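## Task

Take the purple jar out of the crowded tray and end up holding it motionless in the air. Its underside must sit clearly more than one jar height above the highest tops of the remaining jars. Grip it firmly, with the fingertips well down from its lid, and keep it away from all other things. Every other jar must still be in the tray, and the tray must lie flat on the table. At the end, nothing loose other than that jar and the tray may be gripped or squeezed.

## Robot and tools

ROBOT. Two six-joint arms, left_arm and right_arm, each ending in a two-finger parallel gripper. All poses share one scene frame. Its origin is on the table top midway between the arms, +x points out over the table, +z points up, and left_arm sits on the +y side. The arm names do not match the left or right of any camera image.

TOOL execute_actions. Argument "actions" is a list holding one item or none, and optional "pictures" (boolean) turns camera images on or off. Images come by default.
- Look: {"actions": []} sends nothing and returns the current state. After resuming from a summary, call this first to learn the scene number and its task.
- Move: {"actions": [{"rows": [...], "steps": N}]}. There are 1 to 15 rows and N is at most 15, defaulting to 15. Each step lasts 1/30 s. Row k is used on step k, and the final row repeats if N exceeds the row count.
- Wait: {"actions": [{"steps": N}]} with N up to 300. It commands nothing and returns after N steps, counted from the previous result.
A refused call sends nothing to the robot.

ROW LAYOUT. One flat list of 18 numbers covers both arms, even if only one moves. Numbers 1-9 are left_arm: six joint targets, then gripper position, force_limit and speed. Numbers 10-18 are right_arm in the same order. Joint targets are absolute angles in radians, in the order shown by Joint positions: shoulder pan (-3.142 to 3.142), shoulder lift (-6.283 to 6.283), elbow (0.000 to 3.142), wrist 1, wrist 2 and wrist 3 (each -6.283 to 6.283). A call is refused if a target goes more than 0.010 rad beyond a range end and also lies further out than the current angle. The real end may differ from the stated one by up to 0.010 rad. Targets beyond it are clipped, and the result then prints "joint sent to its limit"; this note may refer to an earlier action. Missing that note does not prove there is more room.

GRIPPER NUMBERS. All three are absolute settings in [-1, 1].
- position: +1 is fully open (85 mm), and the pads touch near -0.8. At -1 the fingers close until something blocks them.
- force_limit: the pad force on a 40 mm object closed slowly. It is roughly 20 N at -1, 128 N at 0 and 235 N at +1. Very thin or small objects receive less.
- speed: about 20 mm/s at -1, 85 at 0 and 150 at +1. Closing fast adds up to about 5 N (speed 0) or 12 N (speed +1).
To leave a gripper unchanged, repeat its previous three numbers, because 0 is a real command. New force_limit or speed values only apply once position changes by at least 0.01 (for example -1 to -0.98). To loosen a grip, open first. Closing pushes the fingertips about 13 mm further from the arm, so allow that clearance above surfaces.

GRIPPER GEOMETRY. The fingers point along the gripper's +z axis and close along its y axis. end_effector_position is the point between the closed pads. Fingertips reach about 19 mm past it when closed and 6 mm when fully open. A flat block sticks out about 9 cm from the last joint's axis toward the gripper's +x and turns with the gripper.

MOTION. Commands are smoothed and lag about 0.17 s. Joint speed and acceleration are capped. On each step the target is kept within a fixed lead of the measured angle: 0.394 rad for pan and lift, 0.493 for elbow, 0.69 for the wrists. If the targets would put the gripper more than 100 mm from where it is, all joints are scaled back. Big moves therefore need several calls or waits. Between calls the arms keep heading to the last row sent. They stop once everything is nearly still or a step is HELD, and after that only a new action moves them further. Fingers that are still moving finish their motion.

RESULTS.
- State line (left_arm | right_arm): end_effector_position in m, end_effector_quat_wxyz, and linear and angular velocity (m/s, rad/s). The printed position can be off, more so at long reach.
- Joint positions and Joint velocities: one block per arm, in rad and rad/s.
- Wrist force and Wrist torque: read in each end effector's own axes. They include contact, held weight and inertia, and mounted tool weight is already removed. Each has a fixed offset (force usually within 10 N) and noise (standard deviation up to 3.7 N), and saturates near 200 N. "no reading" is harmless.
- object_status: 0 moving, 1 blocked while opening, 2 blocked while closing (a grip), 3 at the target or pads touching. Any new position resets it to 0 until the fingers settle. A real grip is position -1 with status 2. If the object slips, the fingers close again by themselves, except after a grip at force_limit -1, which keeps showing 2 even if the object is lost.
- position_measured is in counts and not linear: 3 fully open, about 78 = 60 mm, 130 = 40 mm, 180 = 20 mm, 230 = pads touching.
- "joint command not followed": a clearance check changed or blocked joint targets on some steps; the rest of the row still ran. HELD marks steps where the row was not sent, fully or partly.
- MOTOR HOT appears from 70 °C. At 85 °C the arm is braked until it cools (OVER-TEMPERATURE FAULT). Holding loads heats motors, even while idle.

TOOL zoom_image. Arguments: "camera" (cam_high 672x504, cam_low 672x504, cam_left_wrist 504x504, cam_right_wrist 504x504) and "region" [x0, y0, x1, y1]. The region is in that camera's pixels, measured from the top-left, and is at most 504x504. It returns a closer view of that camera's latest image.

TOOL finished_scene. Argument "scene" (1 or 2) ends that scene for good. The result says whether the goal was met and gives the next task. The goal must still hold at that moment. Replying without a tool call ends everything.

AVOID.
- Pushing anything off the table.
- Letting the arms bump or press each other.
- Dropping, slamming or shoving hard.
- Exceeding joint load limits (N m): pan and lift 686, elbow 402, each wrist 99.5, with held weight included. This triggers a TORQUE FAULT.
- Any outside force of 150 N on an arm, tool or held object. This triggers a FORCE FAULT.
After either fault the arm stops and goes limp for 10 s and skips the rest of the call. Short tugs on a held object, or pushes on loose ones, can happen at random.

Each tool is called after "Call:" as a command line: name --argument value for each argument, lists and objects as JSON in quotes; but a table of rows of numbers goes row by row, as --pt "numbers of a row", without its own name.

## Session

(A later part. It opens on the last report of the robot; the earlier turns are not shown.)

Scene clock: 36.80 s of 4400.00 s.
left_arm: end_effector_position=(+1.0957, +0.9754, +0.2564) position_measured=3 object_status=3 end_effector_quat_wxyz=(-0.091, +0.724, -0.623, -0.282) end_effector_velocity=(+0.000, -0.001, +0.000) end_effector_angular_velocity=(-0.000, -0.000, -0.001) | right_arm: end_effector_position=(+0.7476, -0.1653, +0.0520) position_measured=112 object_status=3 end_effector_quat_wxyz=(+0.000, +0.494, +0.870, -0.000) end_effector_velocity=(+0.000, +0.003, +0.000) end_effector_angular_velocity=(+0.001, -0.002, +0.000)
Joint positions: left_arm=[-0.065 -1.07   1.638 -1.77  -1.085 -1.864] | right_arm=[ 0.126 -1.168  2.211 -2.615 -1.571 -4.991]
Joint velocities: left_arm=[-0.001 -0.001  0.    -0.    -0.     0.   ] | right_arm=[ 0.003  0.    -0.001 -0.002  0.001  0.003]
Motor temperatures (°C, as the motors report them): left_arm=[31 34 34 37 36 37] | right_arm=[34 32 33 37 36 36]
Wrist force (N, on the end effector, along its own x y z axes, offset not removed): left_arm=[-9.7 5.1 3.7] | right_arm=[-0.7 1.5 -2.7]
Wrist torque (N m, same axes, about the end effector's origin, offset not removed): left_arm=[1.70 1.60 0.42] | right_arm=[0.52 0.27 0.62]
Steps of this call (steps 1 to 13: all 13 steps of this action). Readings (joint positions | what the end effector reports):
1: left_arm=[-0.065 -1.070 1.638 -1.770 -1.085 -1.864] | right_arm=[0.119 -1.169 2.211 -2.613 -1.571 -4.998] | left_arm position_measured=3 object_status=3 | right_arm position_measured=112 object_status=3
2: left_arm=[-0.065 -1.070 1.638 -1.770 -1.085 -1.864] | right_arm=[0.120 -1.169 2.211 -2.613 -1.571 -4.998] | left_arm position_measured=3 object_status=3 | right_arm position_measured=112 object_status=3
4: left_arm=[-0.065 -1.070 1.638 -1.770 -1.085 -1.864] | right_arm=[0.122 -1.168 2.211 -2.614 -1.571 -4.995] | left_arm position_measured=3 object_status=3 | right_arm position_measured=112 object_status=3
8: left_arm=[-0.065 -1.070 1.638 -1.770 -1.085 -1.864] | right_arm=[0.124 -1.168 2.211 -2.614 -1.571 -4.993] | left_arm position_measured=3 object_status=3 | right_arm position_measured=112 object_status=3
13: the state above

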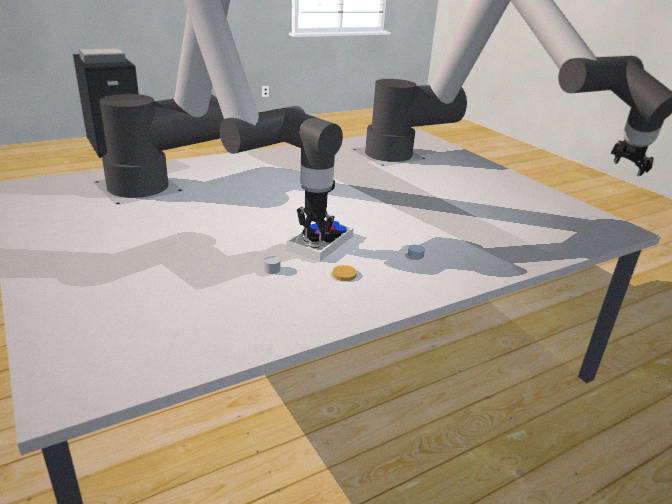

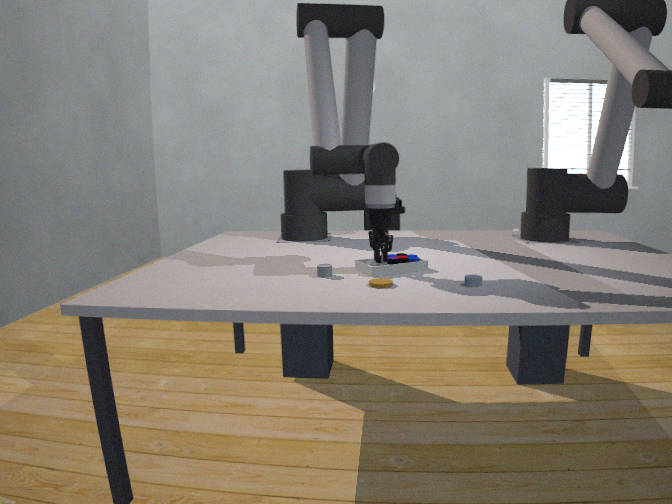

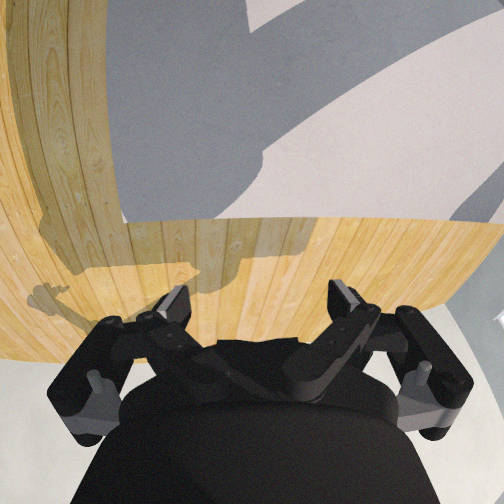

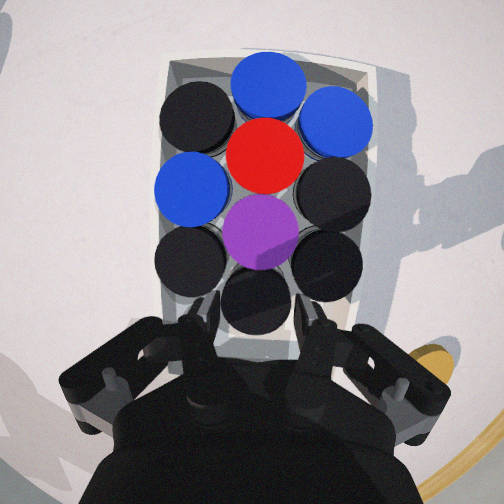

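Call:
execute_actions --actions '[{"rows":[[-0.065,-1.07,1.638,-1.77,-1.085,-1.864,1,0,0,0.126,-1.1677,2.2115,-2.6146,-1.571,-4.991,0.04,-0.6,0],[-0.065,-1.07,1.638,-1.77,-1.085,-1.864,1,0,0,0.126,-1.1677,2.2115,-2.6146,-1.571,-4.991,0.04,-0.6,0],[-0.065,-1.07,1.638,-1.77,-1.085,-1.864,1,0,0,0.1282,-1.1677,2.2115,-2.6146,-1.571,-4.989,0.04,-0.6,0]],"steps":10}]' --pictures false

Call:
execute_actions --actions '[{"rows":[[-0.065,-1.07,1.638,-1.77,-1.085,-1.864,1,0,0,0.1282,-1.1677,2.2115,-2.6146,-1.571,-4.989,-1,-0.6,-0.5]],"steps":11}]' --pictures false

Call:
execute_actions --actions '[{"rows":[[-0.065,-1.07,1.638,-1.77,-1.085,-1.864,1,0,0,0.1282,-1.1714,2.2105,-2.6099,-1.571,-4.989,-1,-0.6,-0.5]],"steps":7}]' --pictures false

Call:
execute_actions --actions '[{"rows":[[-0.065,-1.07,1.638,-1.77,-1.085,-1.864,1,0,0,0.111,-1.1704,2.2087,-2.6091,-1.571,-5.006,-1,-0.6,-0.5],[-0.065,-1.07,1.638,-1.77,-1.085,-1.864,1,0,0,0.111,-1.1704,2.2087,-2.6091,-1.571,-5.006,-1,-0.6,-0.5],[-0.065,-1.07,1.638,-1.77,-1.085,-1.864,1,0,0,0.094,-1.1694,2.2068,-2.6082,-1.571,-5.023,-1,-0.6,-0.5],[-0.065,-1.07,1.638,-1.77,-1.085,-1.864,1,0,0,0.094,-1.1694,2.2068,-2.6082,-1.571,-5.023,-1,-0.6,-0.5],[-0.065,-1.07,1.638,-1.77,-1.085,-1.864,1,0,0,0.0777,-1.1684,2.2049,-2.6073,-1.571,-5.04,-1,-0.6,-0.5]]}]' --pictures false

Call:
execute_actions --actions '[{"rows":[[-0.065,-1.07,1.638,-1.77,-1.085,-1.864,1,0,0,0.0777,-1.1659,2.2056,-2.6105,-1.571,-5.04,-1,-0.6,-0.5]],"steps":9}]' --pictures false

Call:
execute_actions --actions '[{"rows":[[-0.065,-1.07,1.638,-1.77,-1.085,-1.864,1,0,0,0.0777,-1.1659,2.2056,-2.6105,-1.571,-5.04,0.14,-0.6,0]],"steps":7}]' --pictures false

Call:
execute_actions --actions '[{"rows":[[-0.065,-1.07,1.638,-1.77,-1.085,-1.864,1,0,0,0.0777,-1.1944,2.1976,-2.574,-1.571,-5.04,0.14,-0.6,0]],"steps":12}]' --pictures false

Call:
execute_actions --actions '[{"rows":[[-0.065,-1.07,1.638,-1.77,-1.085,-1.864,1,0,0,0.1574,-1.1667,2.1523,-2.5564,-1.571,-4.96,0.14,-0.6,0]]}]' --pictures false

Call:
execute_actions --actions '[{"steps":8}]'

Call:
zoom_image --camera "cam_low" --region '[350, 230, 430, 285]'

Scene clock: 58.50 s of 4400.00 s.
left_arm: end_effector_position=(+1.0957, +0.9754, +0.2564) position_measured=3 object_status=3 end_effector_quat_wxyz=(-0.091, +0.724, -0.623, -0.282) end_effector_velocity=(-0.000, +0.001, +0.000) end_effector_angular_velocity=(+0.000, -0.000, +0.001) | right_arm: end_effector_position=(+0.7467, -0.1636, +0.0519) position_measured=123 object_status=0 end_effector_quat_wxyz=(+0.000, +0.494, +0.870, -0.000) end_effector_velocity=(-0.002, +0.002, -0.000) end_effector_angular_velocity=(-0.001, +0.001, +0.001)
Joint positions: left_arm=[-0.065 -1.07   1.638 -1.77  -1.085 -1.864] | right_arm=[ 0.128 -1.168  2.212 -2.615 -1.571 -4.989]
Joint velocities: left_arm=[ 0.001 -0.    -0.     0.     0.    -0.   ] | right_arm=[ 0.004 -0.     0.     0.001 -0.001  0.002]
Motor temperatures (°C, as the motors report them): left_arm=[31 34 34 37 36 37] | right_arm=[34 32 33 37 36 36]
Wrist force (N, on the end effector, along its own x y z axes, offset not removed): left_arm=[-10.2 5.3 5.2] | right_arm=[-1.3 2.1 -0.1]
Wrist torque (N m, same axes, about the end effector's origin, offset not removed): left_arm=[1.75 1.71 0.39] | right_arm=[0.61 0.50 0.62]
Steps of this call (steps 1 to 15: the robot went on to your last target; steps 16 to 90: nothing new was sent; then 18.37 s passed at rest; steps 91 to 100: all 10 steps of this action). Readings (joint positions | what the end effector reports):
91: left_arm=[-0.065 -1.070 1.638 -1.770 -1.085 -1.864] | right_arm=[0.126 -1.168 2.212 -2.615 -1.571 -4.991] | left_arm position_measured=3 object_status=3 | right_arm position_measured=112 object_status=0
92: left_arm=[-0.065 -1.070 1.638 -1.770 -1.085 -1.864] | right_arm=[0.126 -1.168 2.212 -2.615 -1.571 -4.991] | left_arm position_measured=3 object_status=3 | right_arm position_measured=112 object_status=0
94: left_arm=[-0.065 -1.070 1.638 -1.770 -1.085 -1.864] | right_arm=[0.126 -1.168 2.212 -2.615 -1.571 -4.991] | left_arm position_measured=3 object_status=3 | right_arm position_measured=118 object_status=0
98: left_arm=[-0.065 -1.070 1.638 -1.770 -1.085 -1.864] | right_arm=[0.127 -1.168 2.212 -2.615 -1.571 -4.990] | left_arm position_measured=3 object_status=3 | right_arm position_measured=123 object_status=0
100: the state above

Scene clock: 58.87 s of 4400.00 s.
left_arm: end_effector_position=(+1.0957, +0.9754, +0.2564) position_measured=3 object_status=3 end_effector_quat_wxyz=(-0.091, +0.724, -0.623, -0.282) end_effector_velocity=(+0.001, -0.001, +0.001) end_effector_angular_velocity=(+0.000, -0.002, -0.001) | right_arm: end_effector_position=(+0.7466, -0.1633, +0.0519) position_measured=131 object_status=2 end_effector_quat_wxyz=(+0.000, +0.494, +0.870, -0.000) end_effector_velocity=(+0.002, -0.000, +0.001) end_effector_angular_velocity=(-0.001, -0.004, -0.001)
Joint positions: left_arm=[-0.065 -1.07   1.638 -1.77  -1.085 -1.864] | right_arm=[ 0.128 -1.168  2.212 -2.615 -1.571 -4.989]
Joint velocities: left_arm=[-0.001 -0.    -0.001  0.     0.    -0.   ] | right_arm=[ 0.     0.    -0.001 -0.002 -0.002  0.001]
Motor temperatures (°C, as the motors report them): left_arm=[31 34 34 37 36 37] | right_arm=[34 32 33 37 36 36]
Wrist force (N, on the end effector, along its own x y z axes, offset not removed): left_arm=[-13.1 3.7 1.9] | right_arm=[-3.2 -5.0 -30.1]
Wrist torque (N m, same axes, about the end effector's origin, offset not removed): left_arm=[1.38 2.20 0.24] | right_arm=[0.69 0.06 0.59]
Steps of this call (steps 1 to 11: all 11 steps of this action). Readings (joint positions | what the end effector reports):
1: left_arm=[-0.065 -1.070 1.638 -1.770 -1.085 -1.864] | right_arm=[0.128 -1.168 2.212 -2.615 -1.571 -4.989] | left_arm position_measured=3 object_status=3 | right_arm position_measured=124 object_status=0
2: left_arm=[-0.065 -1.070 1.638 -1.770 -1.085 -1.864] | right_arm=[0.128 -1.168 2.212 -2.615 -1.571 -4.989] | left_arm position_measured=3 object_status=3 | right_arm position_measured=124 object_status=0
4: left_arm=[-0.065 -1.070 1.638 -1.770 -1.085 -1.864] | right_arm=[0.128 -1.168 2.212 -2.615 -1.571 -4.989] | left_arm position_measured=3 object_status=3 | right_arm position_measured=128 object_status=0
8: left_arm=[-0.065 -1.070 1.638 -1.770 -1.085 -1.864] | right_arm=[0.128 -1.168 2.212 -2.615 -1.571 -4.989] | left_arm position_measured=3 object_status=3 | right_arm position_measured=131 object_status=0
11: the state above

Scene clock: 59.10 s of 4400.00 s.
left_arm: end_effector_position=(+1.0957, +0.9754, +0.2564) position_measured=3 object_status=3 end_effector_quat_wxyz=(-0.091, +0.724, -0.623, -0.282) end_effector_velocity=(-0.000, +0.001, +0.001) end_effector_angular_velocity=(+0.000, -0.001, +0.001) | right_arm: end_effector_position=(+0.7464, -0.1633, +0.0538) position_measured=132 object_status=2 end_effector_quat_wxyz=(-0.000, +0.494, +0.870, -0.000) end_effector_velocity=(+0.000, +0.000, +0.007) end_effector_angular_velocity=(+0.001, +0.000, -0.001)
Joint positions: left_arm=[-0.065 -1.07   1.638 -1.77  -1.085 -1.864] | right_arm=[ 0.128 -1.17   2.211 -2.611 -1.571 -4.989]
Joint velocities: left_arm=[ 0.001 -0.001  0.    -0.     0.    -0.   ] | right_arm=[ 0.    -0.008 -0.003  0.011  0.001  0.001]
Motor temperatures (°C, as the motors report them): left_arm=[31 34 34 37 36 37] | right_arm=[34 32 33 37 36 36]
Wrist force (N, on the end effector, along its own x y z axes, offset not removed): left_arm=[-7.9 4.2 6.0] | right_arm=[-1.1 2.9 0.4]
Wrist torque (N m, same axes, about the end effector's origin, offset not removed): left_arm=[1.58 1.15 0.28] | right_arm=[0.61 0.53 0.55]
Steps of this call (steps 1 to 7: all 7 steps of this action). Readings (joint positions | what the end effector reports):
1: left_arm=[-0.065 -1.070 1.638 -1.770 -1.085 -1.864] | right_arm=[0.128 -1.168 2.212 -2.615 -1.571 -4.989] | left_arm position_measured=3 object_status=3 | right_arm position_measured=131 object_status=2
2: left_arm=[-0.065 -1.070 1.638 -1.770 -1.085 -1.864] | right_arm=[0.128 -1.168 2.211 -2.614 -1.571 -4.989] | left_arm position_measured=3 object_status=3 | right_arm position_measured=131 object_status=2
4: left_arm=[-0.065 -1.070 1.638 -1.770 -1.085 -1.864] | right_arm=[0.128 -1.169 2.211 -2.613 -1.571 -4.989] | left_arm position_measured=3 object_status=3 | right_arm position_measured=132 object_status=2
7: the state above

Scene clock: 59.60 s of 4400.00 s.
left_arm: end_effector_position=(+1.0957, +0.9754, +0.2564) position_measured=3 object_status=3 end_effector_quat_wxyz=(-0.091, +0.724, -0.623, -0.282) end_effector_velocity=(+0.000, +0.001, -0.001) end_effector_angular_velocity=(+0.000, +0.000, +0.001) | right_arm: end_effector_position=(+0.7691, -0.1999, +0.0549) position_measured=132 object_status=2 end_effector_quat_wxyz=(+0.000, +0.493, +0.870, -0.000) end_effector_velocity=(+0.011, -0.020, +0.000) end_effector_angular_velocity=(-0.002, -0.000, -0.000)
Joint positions: left_arm=[-0.065 -1.07   1.638 -1.77  -1.085 -1.864] | right_arm=[ 0.081 -1.169  2.205 -2.607 -1.571 -5.037]
Joint velocities: left_arm=[ 0.001  0.001 -0.    -0.    -0.    -0.   ] | right_arm=[-0.025  0.001 -0.003  0.001 -0.002 -0.024]
Motor temperatures (°C, as the motors report them): left_arm=[31 34 34 37 36 37] | right_arm=[34 32 33 37 36 36]
Wrist force (N, on the end effector, along its own x y z axes, offset not removed): left_arm=[-11.1 2.2 1.5] | right_arm=[2.2 2.3 2.6]
Wrist torque (N m, same axes, about the end effector's origin, offset not removed): left_arm=[1.12 1.84 0.35] | right_arm=[0.55 0.06 0.57]
Steps of this call (steps 1 to 15: all 15 steps of this action). Readings (joint positions | what the end effector reports):
1: left_arm=[-0.065 -1.070 1.638 -1.770 -1.085 -1.864] | right_arm=[0.128 -1.170 2.211 -2.611 -1.571 -4.989] | left_arm position_measured=3 object_status=3 | right_arm position_measured=132 object_status=2
2: left_arm=[-0.065 -1.070 1.638 -1.770 -1.085 -1.864] | right_arm=[0.127 -1.171 2.211 -2.611 -1.571 -4.990] | left_arm position_measured=3 object_status=3 | right_arm position_measured=132 object_status=2
4: left_arm=[-0.065 -1.070 1.638 -1.770 -1.085 -1.864] | right_arm=[0.120 -1.171 2.210 -2.610 -1.571 -4.997] | left_arm position_measured=3 object_status=3 | right_arm position_measured=132 object_status=2
8: left_arm=[-0.065 -1.070 1.638 -1.770 -1.085 -1.864] | right_arm=[0.097 -1.169 2.207 -2.608 -1.571 -5.020] | left_arm position_measured=3 object_status=3 | right_arm position_measured=132 object_status=2
15: the state above

Scene clock: 59.90 s of 4400.00 s.
left_arm: end_effector_position=(+1.0957, +0.9754, +0.2564) position_measured=3 object_status=3 end_effector_quat_wxyz=(-0.091, +0.724, -0.623, -0.282) end_effector_velocity=(-0.002, -0.001, -0.002) end_effector_angular_velocity=(-0.000, +0.003, -0.000) | right_arm: end_effector_position=(+0.7705, -0.2022, +0.0532) position_measured=132 object_status=2 end_effector_quat_wxyz=(+0.000, +0.493, +0.870, -0.000) end_effector_velocity=(-0.000, -0.002, -0.003) end_effector_angular_velocity=(-0.001, +0.002, +0.000)
Joint positions: left_arm=[-0.065 -1.07   1.638 -1.77  -1.085 -1.864] | right_arm=[ 0.078 -1.166  2.205 -2.61  -1.571 -5.04 ]
Joint velocities: left_arm=[-0.     0.     0.003 -0.    -0.    -0.   ] | right_arm=[-0.002  0.003  0.002 -0.003 -0.001 -0.003]
Motor temperatures (°C, as the motors report them): left_arm=[31 34 34 37 36 37] | right_arm=[34 32 33 37 36 36]
Wrist force (N, on the end effector, along its own x y z axes, offset not removed): left_arm=[-8.5 2.9 2.1] | right_arm=[2.6 0.8 -0.9]
Wrist torque (N m, same axes, about the end effector's origin, offset not removed): left_arm=[1.36 1.24 0.21] | right_arm=[0.30 -0.06 0.51]
Steps of this call (steps 1 to 9: all 9 steps of this action). Readings (joint positions | what the end effector reports):
1: left_arm=[-0.065 -1.070 1.638 -1.770 -1.085 -1.864] | right_arm=[0.080 -1.169 2.205 -2.607 -1.571 -5.038] | left_arm position_measured=3 object_status=3 | right_arm position_measured=132 object_status=2
2: left_arm=[-0.065 -1.070 1.638 -1.770 -1.085 -1.864] | right_arm=[0.080 -1.168 2.205 -2.608 -1.571 -5.038] | left_arm position_measured=3 object_status=3 | right_arm position_measured=132 object_status=2
4: left_arm=[-0.065 -1.070 1.638 -1.770 -1.085 -1.864] | right_arm=[0.079 -1.167 2.205 -2.608 -1.571 -5.039] | left_arm position_measured=3 object_status=3 | right_arm position_measured=132 object_status=2
8: left_arm=[-0.065 -1.070 1.638 -1.770 -1.085 -1.864] | right_arm=[0.078 -1.166 2.205 -2.610 -1.571 -5.040] | left_arm position_measured=3 object_status=3 | right_arm position_measured=132 object_status=2
9: the state above

Scene clock: 60.13 s of 4400.00 s.
left_arm: end_effector_position=(+1.0957, +0.9754, +0.2564) position_measured=3 object_status=3 end_effector_quat_wxyz=(-0.091, +0.724, -0.623, -0.282) end_effector_velocity=(-0.001, -0.000, -0.001) end_effector_angular_velocity=(+0.000, +0.001, +0.000) | right_arm: end_effector_position=(+0.7706, -0.2024, +0.0529) position_measured=114 object_status=0 end_effector_quat_wxyz=(+0.000, +0.493, +0.870, -0.000) end_effector_velocity=(-0.000, -0.000, -0.001) end_effector_angular_velocity=(+0.001, +0.000, +0.000)
Joint positions: left_arm=[-0.065 -1.07   1.638 -1.77  -1.085 -1.864] | right_arm=[ 0.078 -1.166  2.206 -2.61  -1.571 -5.04 ]
Joint velocities: left_arm=[-0.    -0.     0.002 -0.    -0.    -0.   ] | right_arm=[-0.001  0.001  0.001 -0.001  0.001 -0.001]
Motor temperatures (°C, as the motors report them): left_arm=[31 34 34 37 36 37] | right_arm=[34 32 33 37 36 36]
Wrist force (N, on the end effector, along its own x y z axes, offset not removed): left_arm=[-8.9 1.9 3.3] | right_arm=[-0.2 1.2 1.2]
Wrist torque (N m, same axes, about the end effector's origin, offset not removed): left_arm=[1.12 1.40 0.27] | right_arm=[0.30 0.56 0.60]
Steps of this call (steps 1 to 7: all 7 steps of this action). Readings (joint positions | what the end effector reports):
1: left_arm=[-0.065 -1.070 1.638 -1.770 -1.085 -1.864] | right_arm=[0.078 -1.166 2.205 -2.610 -1.571 -5.040] | left_arm position_measured=3 object_status=3 | right_arm position_measured=132 object_status=0
2: left_arm=[-0.065 -1.070 1.638 -1.770 -1.085 -1.864] | right_arm=[0.078 -1.166 2.205 -2.610 -1.571 -5.040] | left_arm position_measured=3 object_status=3 | right_arm position_measured=132 object_status=0
4: left_arm=[-0.065 -1.070 1.638 -1.770 -1.085 -1.864] | right_arm=[0.078 -1.166 2.205 -2.610 -1.571 -5.040] | left_arm position_measured=3 object_status=3 | right_arm position_measured=125 object_status=0
7: the state above

Scene clock: 60.53 s of 4400.00 s.
left_arm: end_effector_position=(+1.0957, +0.9754, +0.2564) position_measured=3 object_status=3 end_effector_quat_wxyz=(-0.091, +0.724, -0.623, -0.282) end_effector_velocity=(-0.001, -0.000, -0.001) end_effector_angular_velocity=(+0.000, +0.001, +0.000) | right_arm: end_effector_position=(+0.7705, -0.2024, +0.0742) position_measured=112 object_status=3 end_effector_quat_wxyz=(+0.000, +0.493, +0.870, -0.000) end_effector_velocity=(-0.000, +0.000, +0.014) end_effector_angular_velocity=(+0.001, +0.000, -0.001)
Joint positions: left_arm=[-0.065 -1.07   1.638 -1.77  -1.085 -1.864] | right_arm=[ 0.078 -1.192  2.198 -2.577 -1.571 -5.04 ]
Joint velocities: left_arm=[-0.     0.     0.002  0.     0.    -0.001] | right_arm=[ 0.    -0.017 -0.005  0.022  0.001  0.001]
Motor temperatures (°C, as the motors report them): left_arm=[31 34 34 37 36 37] | right_arm=[34 32 33 37 36 36]
Wrist force (N, on the end effector, along its own x y z axes, offset not removed): left_arm=[-12.6 2.3 -0.8] | right_arm=[1.1 -1.3 4.4]
Wrist torque (N m, same axes, about the end effector's origin, offset not removed): left_arm=[1.21 2.12 0.31] | right_arm=[-0.25 0.30 0.53]
Steps of this call (steps 1 to 12: all 12 steps of this action). Readings (joint positions | what the end effector reports):
1: left_arm=[-0.065 -1.070 1.638 -1.770 -1.085 -1.864] | right_arm=[0.078 -1.166 2.206 -2.610 -1.571 -5.040] | left_arm position_measured=3 object_status=3 | right_arm position_measured=113 object_status=0
2: left_arm=[-0.065 -1.070 1.638 -1.770 -1.085 -1.864] | right_arm=[0.078 -1.167 2.205 -2.609 -1.571 -5.040] | left_arm position_measured=3 object_status=3 | right_arm position_measured=112 object_status=0
4: left_arm=[-0.065 -1.070 1.638 -1.770 -1.085 -1.864] | right_arm=[0.078 -1.177 2.203 -2.597 -1.571 -5.040] | left_arm position_measured=3 object_status=3 | right_arm position_measured=112 object_status=0
8: left_arm=[-0.065 -1.070 1.638 -1.770 -1.085 -1.864] | right_arm=[0.078 -1.188 2.199 -2.582 -1.571 -5.040] | left_arm position_measured=3 object_status=3 | right_arm position_measured=112 object_status=0
12: the state above

Scene clock: 61.03 s of 4400.00 s.
left_arm: end_effector_position=(+1.0957, +0.9754, +0.2564) position_measured=3 object_status=3 end_effector_quat_wxyz=(-0.091, +0.724, -0.623, -0.282) end_effector_velocity=(+0.001, -0.000, +0.001) end_effector_angular_velocity=(+0.000, -0.001, -0.000) | right_arm: end_effector_position=(+0.7695, -0.1327, +0.0740) position_measured=112 object_status=3 end_effector_quat_wxyz=(+0.000, +0.493, +0.870, -0.000) end_effector_velocity=(-0.001, +0.021, -0.000) end_effector_angular_velocity=(-0.002, -0.001, -0.000)
Joint positions: left_arm=[-0.065 -1.07   1.638 -1.77  -1.085 -1.864] | right_arm=[ 0.154 -1.168  2.154 -2.557 -1.571 -4.963]
Joint velocities: left_arm=[-0.     0.    -0.001  0.001  0.    -0.   ] | right_arm=[ 0.023  0.007 -0.013  0.005 -0.002  0.023]
Motor temperatures (°C, as the motors report them): left_arm=[31 34 34 37 36 37] | right_arm=[34 32 33 37 36 36]
Wrist force (N, on the end effector, along its own x y z axes, offset not removed): left_arm=[-6.2 5.4 2.1] | right_arm=[-0.8 2.6 1.0]
Wrist torque (N m, same axes, about the end effector's origin, offset not removed): left_arm=[1.75 0.76 0.14] | right_arm=[0.62 0.64 0.72]
Steps of this call (steps 1 to 15: all 15 steps of this action). Readings (joint positions | what the end effector reports):
1: left_arm=[-0.065 -1.070 1.638 -1.770 -1.085 -1.864] | right_arm=[0.078 -1.193 2.198 -2.576 -1.571 -5.040] | left_arm position_measured=3 object_status=3 | right_arm position_measured=112 object_status=3
2: left_arm=[-0.065 -1.070 1.638 -1.770 -1.085 -1.864] | right_arm=[0.080 -1.192 2.196 -2.574 -1.571 -5.038] | left_arm position_measured=3 object_status=3 | right_arm position_measured=112 object_status=3
4: left_arm=[-0.065 -1.070 1.638 -1.770 -1.085 -1.864] | right_arm=[0.105 -1.183 2.181 -2.568 -1.571 -5.013] | left_arm position_measured=3 object_status=3 | right_arm position_measured=112 object_status=3
8: left_arm=[-0.065 -1.070 1.638 -1.770 -1.085 -1.864] | right_arm=[0.139 -1.172 2.162 -2.560 -1.571 -4.979] | left_arm position_measured=3 object_status=3 | right_arm position_measured=112 object_status=3
15: the state above

Scene clock: 61.30 s of 4400.00 s.
left_arm: end_effector_position=(+1.0957, +0.9754, +0.2564) position_measured=3 object_status=3 end_effector_quat_wxyz=(-0.091, +0.724, -0.623, -0.282) end_effector_velocity=(-0.000, +0.000, +0.000) end_effector_angular_velocity=(-0.000, -0.001, +0.000) | right_arm: end_effector_position=(+0.7693, -0.1304, +0.0740) position_measured=112 object_status=3 end_effector_quat_wxyz=(+0.000, +0.493, +0.870, -0.000) end_effector_velocity=(+0.001, +0.003, +0.001) end_effector_angular_velocity=(+0.001, -0.001, +0.001)
Joint positions: left_arm=[-0.065 -1.07   1.638 -1.77  -1.085 -1.864] | right_arm=[ 0.157 -1.167  2.153 -2.556 -1.571 -4.96 ]
Joint velocities: left_arm=[ 0. -0.  0. -0. -0. -0.] | right_arm=[ 0.003  0.001 -0.003  0.001  0.     0.002]
Motor temperatures (°C, as the motors report them): left_arm=[31 34 34 37 36 37] | right_arm=[34 32 33 37 36 36]
Wrist force (N, on the end effector, along its own x y z axes, offset not removed): left_arm=[-7.5 0.0 4.8] | right_arm=[1.7 1.6 0.9]
Wrist torque (N m, same axes, about the end effector's origin, offset not removed): left_arm=[0.76 1.15 0.48] | right_arm=[0.45 0.05 0.54]
Steps of this call (steps 1 to 8: the robot went on to your last target). Readings (joint positions | what the end effector reports):
1: left_arm=[-0.065 -1.070 1.638 -1.770 -1.085 -1.864] | right_arm=[0.155 -1.167 2.154 -2.557 -1.571 -4.962] | left_arm position_measured=3 object_status=3 | right_arm position_measured=112 object_status=3
2: left_arm=[-0.065 -1.070 1.638 -1.770 -1.085 -1.864] | right_arm=[0.156 -1.167 2.153 -2.557 -1.571 -4.962] | left_arm position_measured=3 object_status=3 | right_arm position_measured=112 object_status=3
4: left_arm=[-0.065 -1.070 1.638 -1.770 -1.085 -1.864] | right_arm=[0.156 -1.167 2.153 -2.557 -1.571 -4.961] | left_arm position_measured=3 object_status=3 | right_arm position_measured=112 object_status=3
8: the state above

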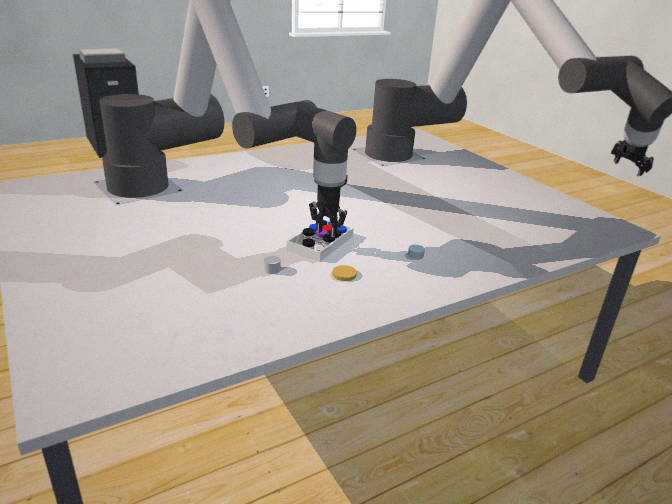

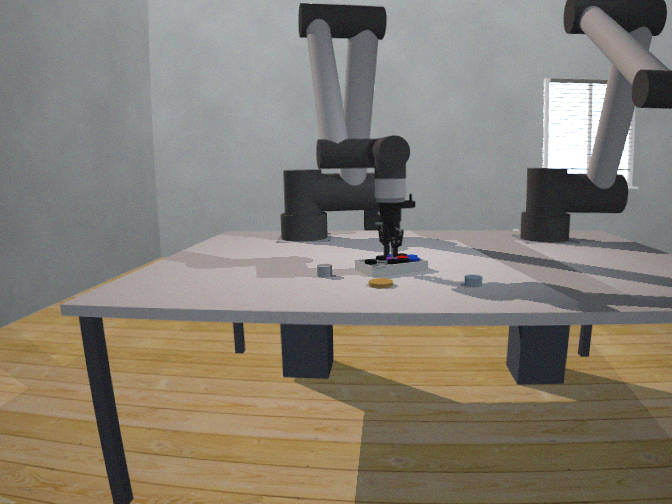

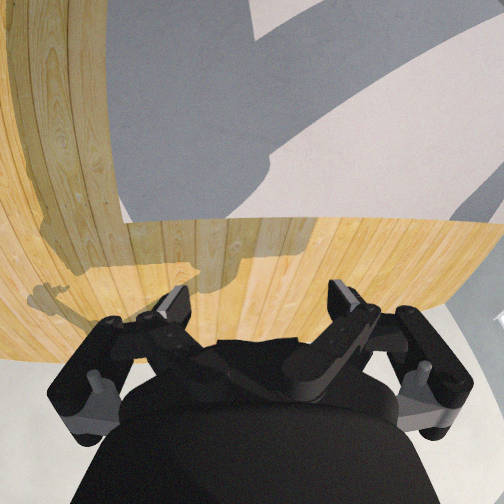

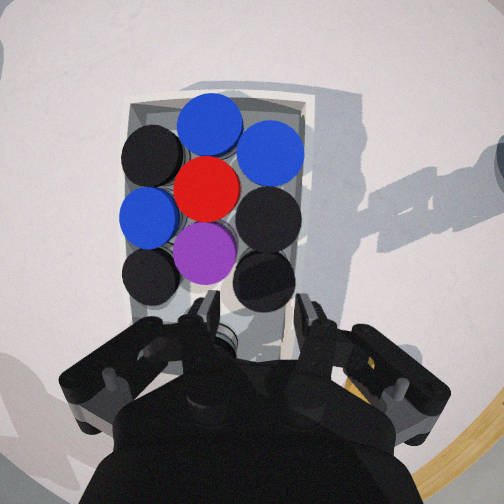

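Region (350, 230, 430, 285) of cam_low's 672x504 image, scaled by 6.300, with more detail than that image has; it fills the top 346 rows of this view, and the rest is white.

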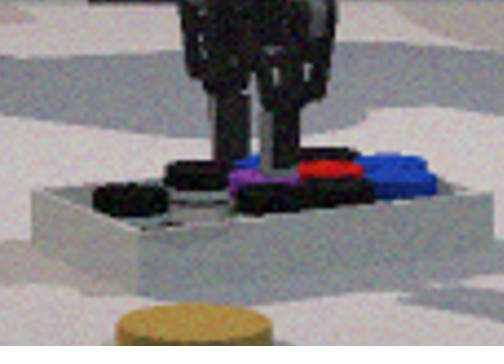

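Call:
execute_actions --actions '[{"rows":[[-0.065,-1.07,1.638,-1.77,-1.085,-1.864,1,0,0,0.1584,-1.164,2.1473,-2.5541,-1.571,-4.96,0.14,-0.6,0],[-0.065,-1.07,1.638,-1.77,-1.085,-1.864,1,0,0,0.1584,-1.164,2.1473,-2.5541,-1.571,-4.96,0.14,-0.6,0],[-0.065,-1.07,1.638,-1.77,-1.085,-1.864,1,0,0,0.1584,-1.1475,2.1519,-2.5752,-1.571,-4.96,0.14,-0.6,0]]}]' --pictures false

Call:
execute_actions --actions '[{"rows":[[-0.065,-1.07,1.638,-1.77,-1.085,-1.864,1,0,0,0.167,-1.1475,2.1519,-2.5752,-1.571,-5.15,0.14,-0.6,0]]}]'

Call:
zoom_image --camera "cam_low" --region '[365, 240, 425, 280]'

Call:
zoom_image --camera "cam_high" --region '[285, 205, 365, 265]'

Scene clock: 70.50 s of 4400.00 s.
left_arm: end_effector_position=(+1.0957, +0.9754, +0.2564) position_measured=3 object_status=3 end_effector_quat_wxyz=(-0.091, +0.724, -0.623, -0.282) end_effector_velocity=(+0.001, +0.000, +0.001) end_effector_angular_velocity=(+0.000, -0.001, +0.000) | right_arm: end_effector_position=(+0.7723, -0.1282, +0.0607) position_measured=112 object_status=3 end_effector_quat_wxyz=(+0.000, +0.493, +0.870, -0.000) end_effector_velocity=(-0.000, +0.000, -0.007) end_effector_angular_velocity=(-0.000, +0.001, -0.000)
Joint positions: left_arm=[-0.065 -1.07   1.638 -1.77  -1.085 -1.864] | right_arm=[ 0.158 -1.148  2.152 -2.574 -1.571 -4.96 ]
Joint velocities: left_arm=[ 0.     0.    -0.002  0.     0.    -0.   ] | right_arm=[ 0.     0.008  0.002 -0.008 -0.     0.   ]
Motor temperatures (°C, as the motors report them): left_arm=[31 34 34 37 36 37] | right_arm=[34 32 33 37 36 36]
Wrist force (N, on the end effector, along its own x y z axes, offset not removed): left_arm=[-12.9 5.1 3.3] | right_arm=[0.0 0.9 2.7]
Wrist torque (N m, same axes, about the end effector's origin, offset not removed): left_arm=[1.65 2.27 0.41] | right_arm=[0.33 0.50 0.69]
Steps of this call (steps 1 to 15: the robot went on to your last target; steps 16 to 90: nothing new was sent; then 5.70 s passed at rest; steps 91 to 105: all 15 steps of this action). Readings (joint positions | what the end effector reports):
91: left_arm=[-0.065 -1.070 1.638 -1.770 -1.085 -1.864] | right_arm=[0.157 -1.167 2.152 -2.556 -1.571 -4.960] | left_arm position_measured=3 object_status=3 | right_arm position_measured=112 object_status=3
92: left_arm=[-0.065 -1.070 1.638 -1.770 -1.085 -1.864] | right_arm=[0.157 -1.167 2.152 -2.556 -1.571 -4.960] | left_arm position_measured=3 object_status=3 | right_arm position_measured=112 object_status=3
94: left_arm=[-0.065 -1.070 1.638 -1.770 -1.085 -1.864] | right_arm=[0.158 -1.165 2.151 -2.557 -1.571 -4.960] | left_arm position_measured=3 object_status=3 | right_arm position_measured=112 object_status=3
98: left_arm=[-0.065 -1.070 1.638 -1.770 -1.085 -1.864] | right_arm=[0.158 -1.154 2.151 -2.568 -1.571 -4.960] | left_arm position_measured=3 object_status=3 | right_arm position_measured=112 object_status=3
105: the state above

Scene clock: 71.00 s of 4400.00 s.
left_arm: end_effector_position=(+1.0957, +0.9754, +0.2564) position_measured=3 object_status=3 end_effector_quat_wxyz=(-0.091, +0.724, -0.623, -0.282) end_effector_velocity=(-0.001, +0.001, -0.001) end_effector_angular_velocity=(-0.000, +0.001, +0.001) | right_arm: end_effector_position=(+0.7685, -0.1214, +0.0599) position_measured=112 object_status=3 end_effector_quat_wxyz=(+0.000, +0.408, +0.913, -0.000) end_effector_velocity=(-0.001, +0.002, -0.000) end_effector_angular_velocity=(+0.002, +0.001, +0.067)
Joint positions: left_arm=[-0.065 -1.07   1.638 -1.77  -1.085 -1.864] | right_arm=[ 0.167 -1.148  2.152 -2.575 -1.571 -5.142]
Joint velocities: left_arm=[ 0.001 -0.     0.001  0.    -0.     0.   ] | right_arm=[ 0.002  0.    -0.    -0.     0.002 -0.065]
Motor temperatures (°C, as the motors report them): left_arm=[31 34 34 37 36 37] | right_arm=[34 32 33 37 36 36]
Wrist force (N, on the end effector, along its own x y z axes, offset not removed): left_arm=[-9.6 2.9 4.2] | right_arm=[0.8 0.7 -0.7]
Wrist torque (N m, same axes, about the end effector's origin, offset not removed): left_arm=[1.33 1.46 0.42] | right_arm=[0.15 0.27 0.60]
Steps of this call (steps 1 to 15: all 15 steps of this action). Readings (joint positions | what the end effector reports):
1: left_arm=[-0.065 -1.070 1.638 -1.770 -1.085 -1.864] | right_arm=[0.158 -1.148 2.152 -2.574 -1.571 -4.960] | left_arm position_measured=3 object_status=3 | right_arm position_measured=112 object_status=3
2: left_arm=[-0.065 -1.070 1.638 -1.770 -1.085 -1.864] | right_arm=[0.159 -1.148 2.152 -2.575 -1.571 -4.962] | left_arm position_measured=3 object_status=3 | right_arm position_measured=112 object_status=3
4: left_arm=[-0.065 -1.070 1.638 -1.770 -1.085 -1.864] | right_arm=[0.162 -1.148 2.152 -2.575 -1.571 -5.003] | left_arm position_measured=3 object_status=3 | right_arm position_measured=112 object_status=3
8: left_arm=[-0.065 -1.070 1.638 -1.770 -1.085 -1.864] | right_arm=[0.165 -1.148 2.152 -2.575 -1.571 -5.098] | left_arm position_measured=3 object_status=3 | right_arm position_measured=112 object_status=3
15: the state above

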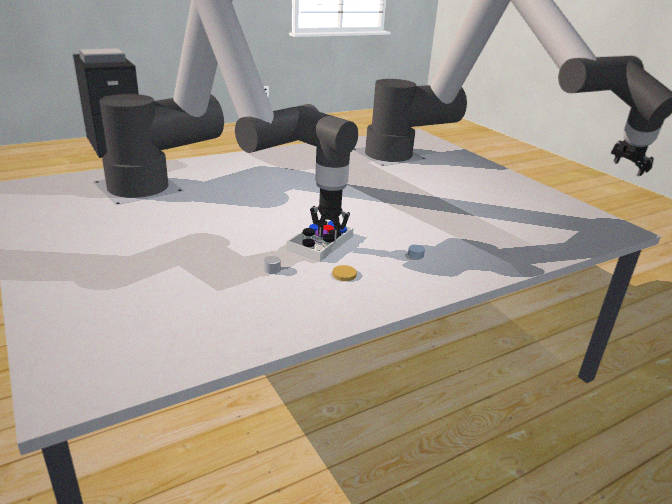

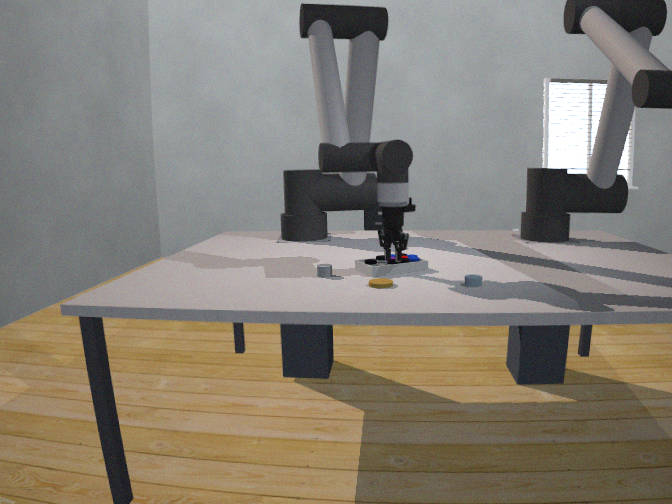

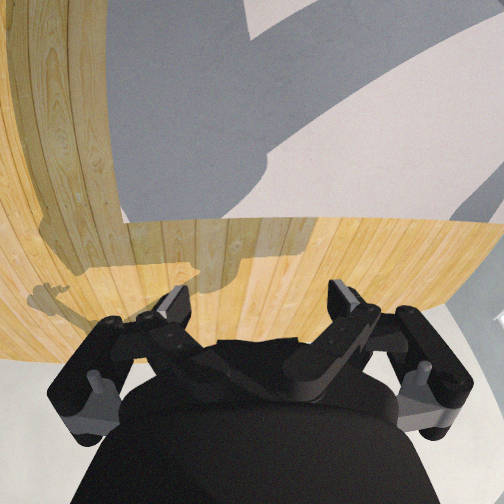

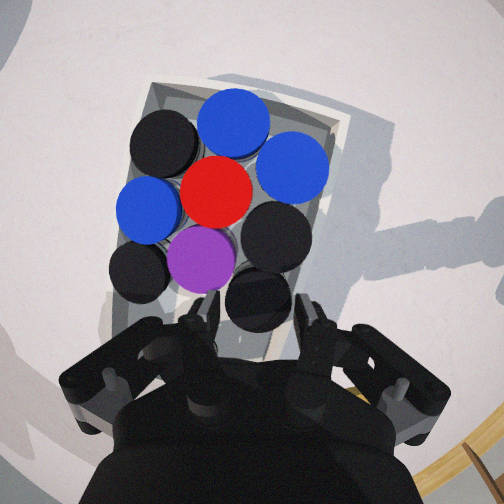

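Region (365, 240, 425, 280) of cam_low's 672x504 image, scaled by 8.400, with more detail than that image has.

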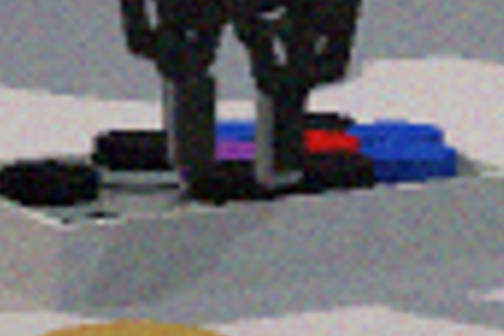

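Region (285, 205, 365, 265) of cam_high's 672x504 image, scaled by 6.300, with more detail than that image has; it fills the top 378 rows of this view, and the rest is white.

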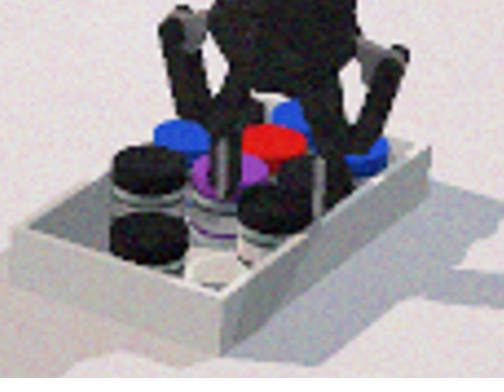

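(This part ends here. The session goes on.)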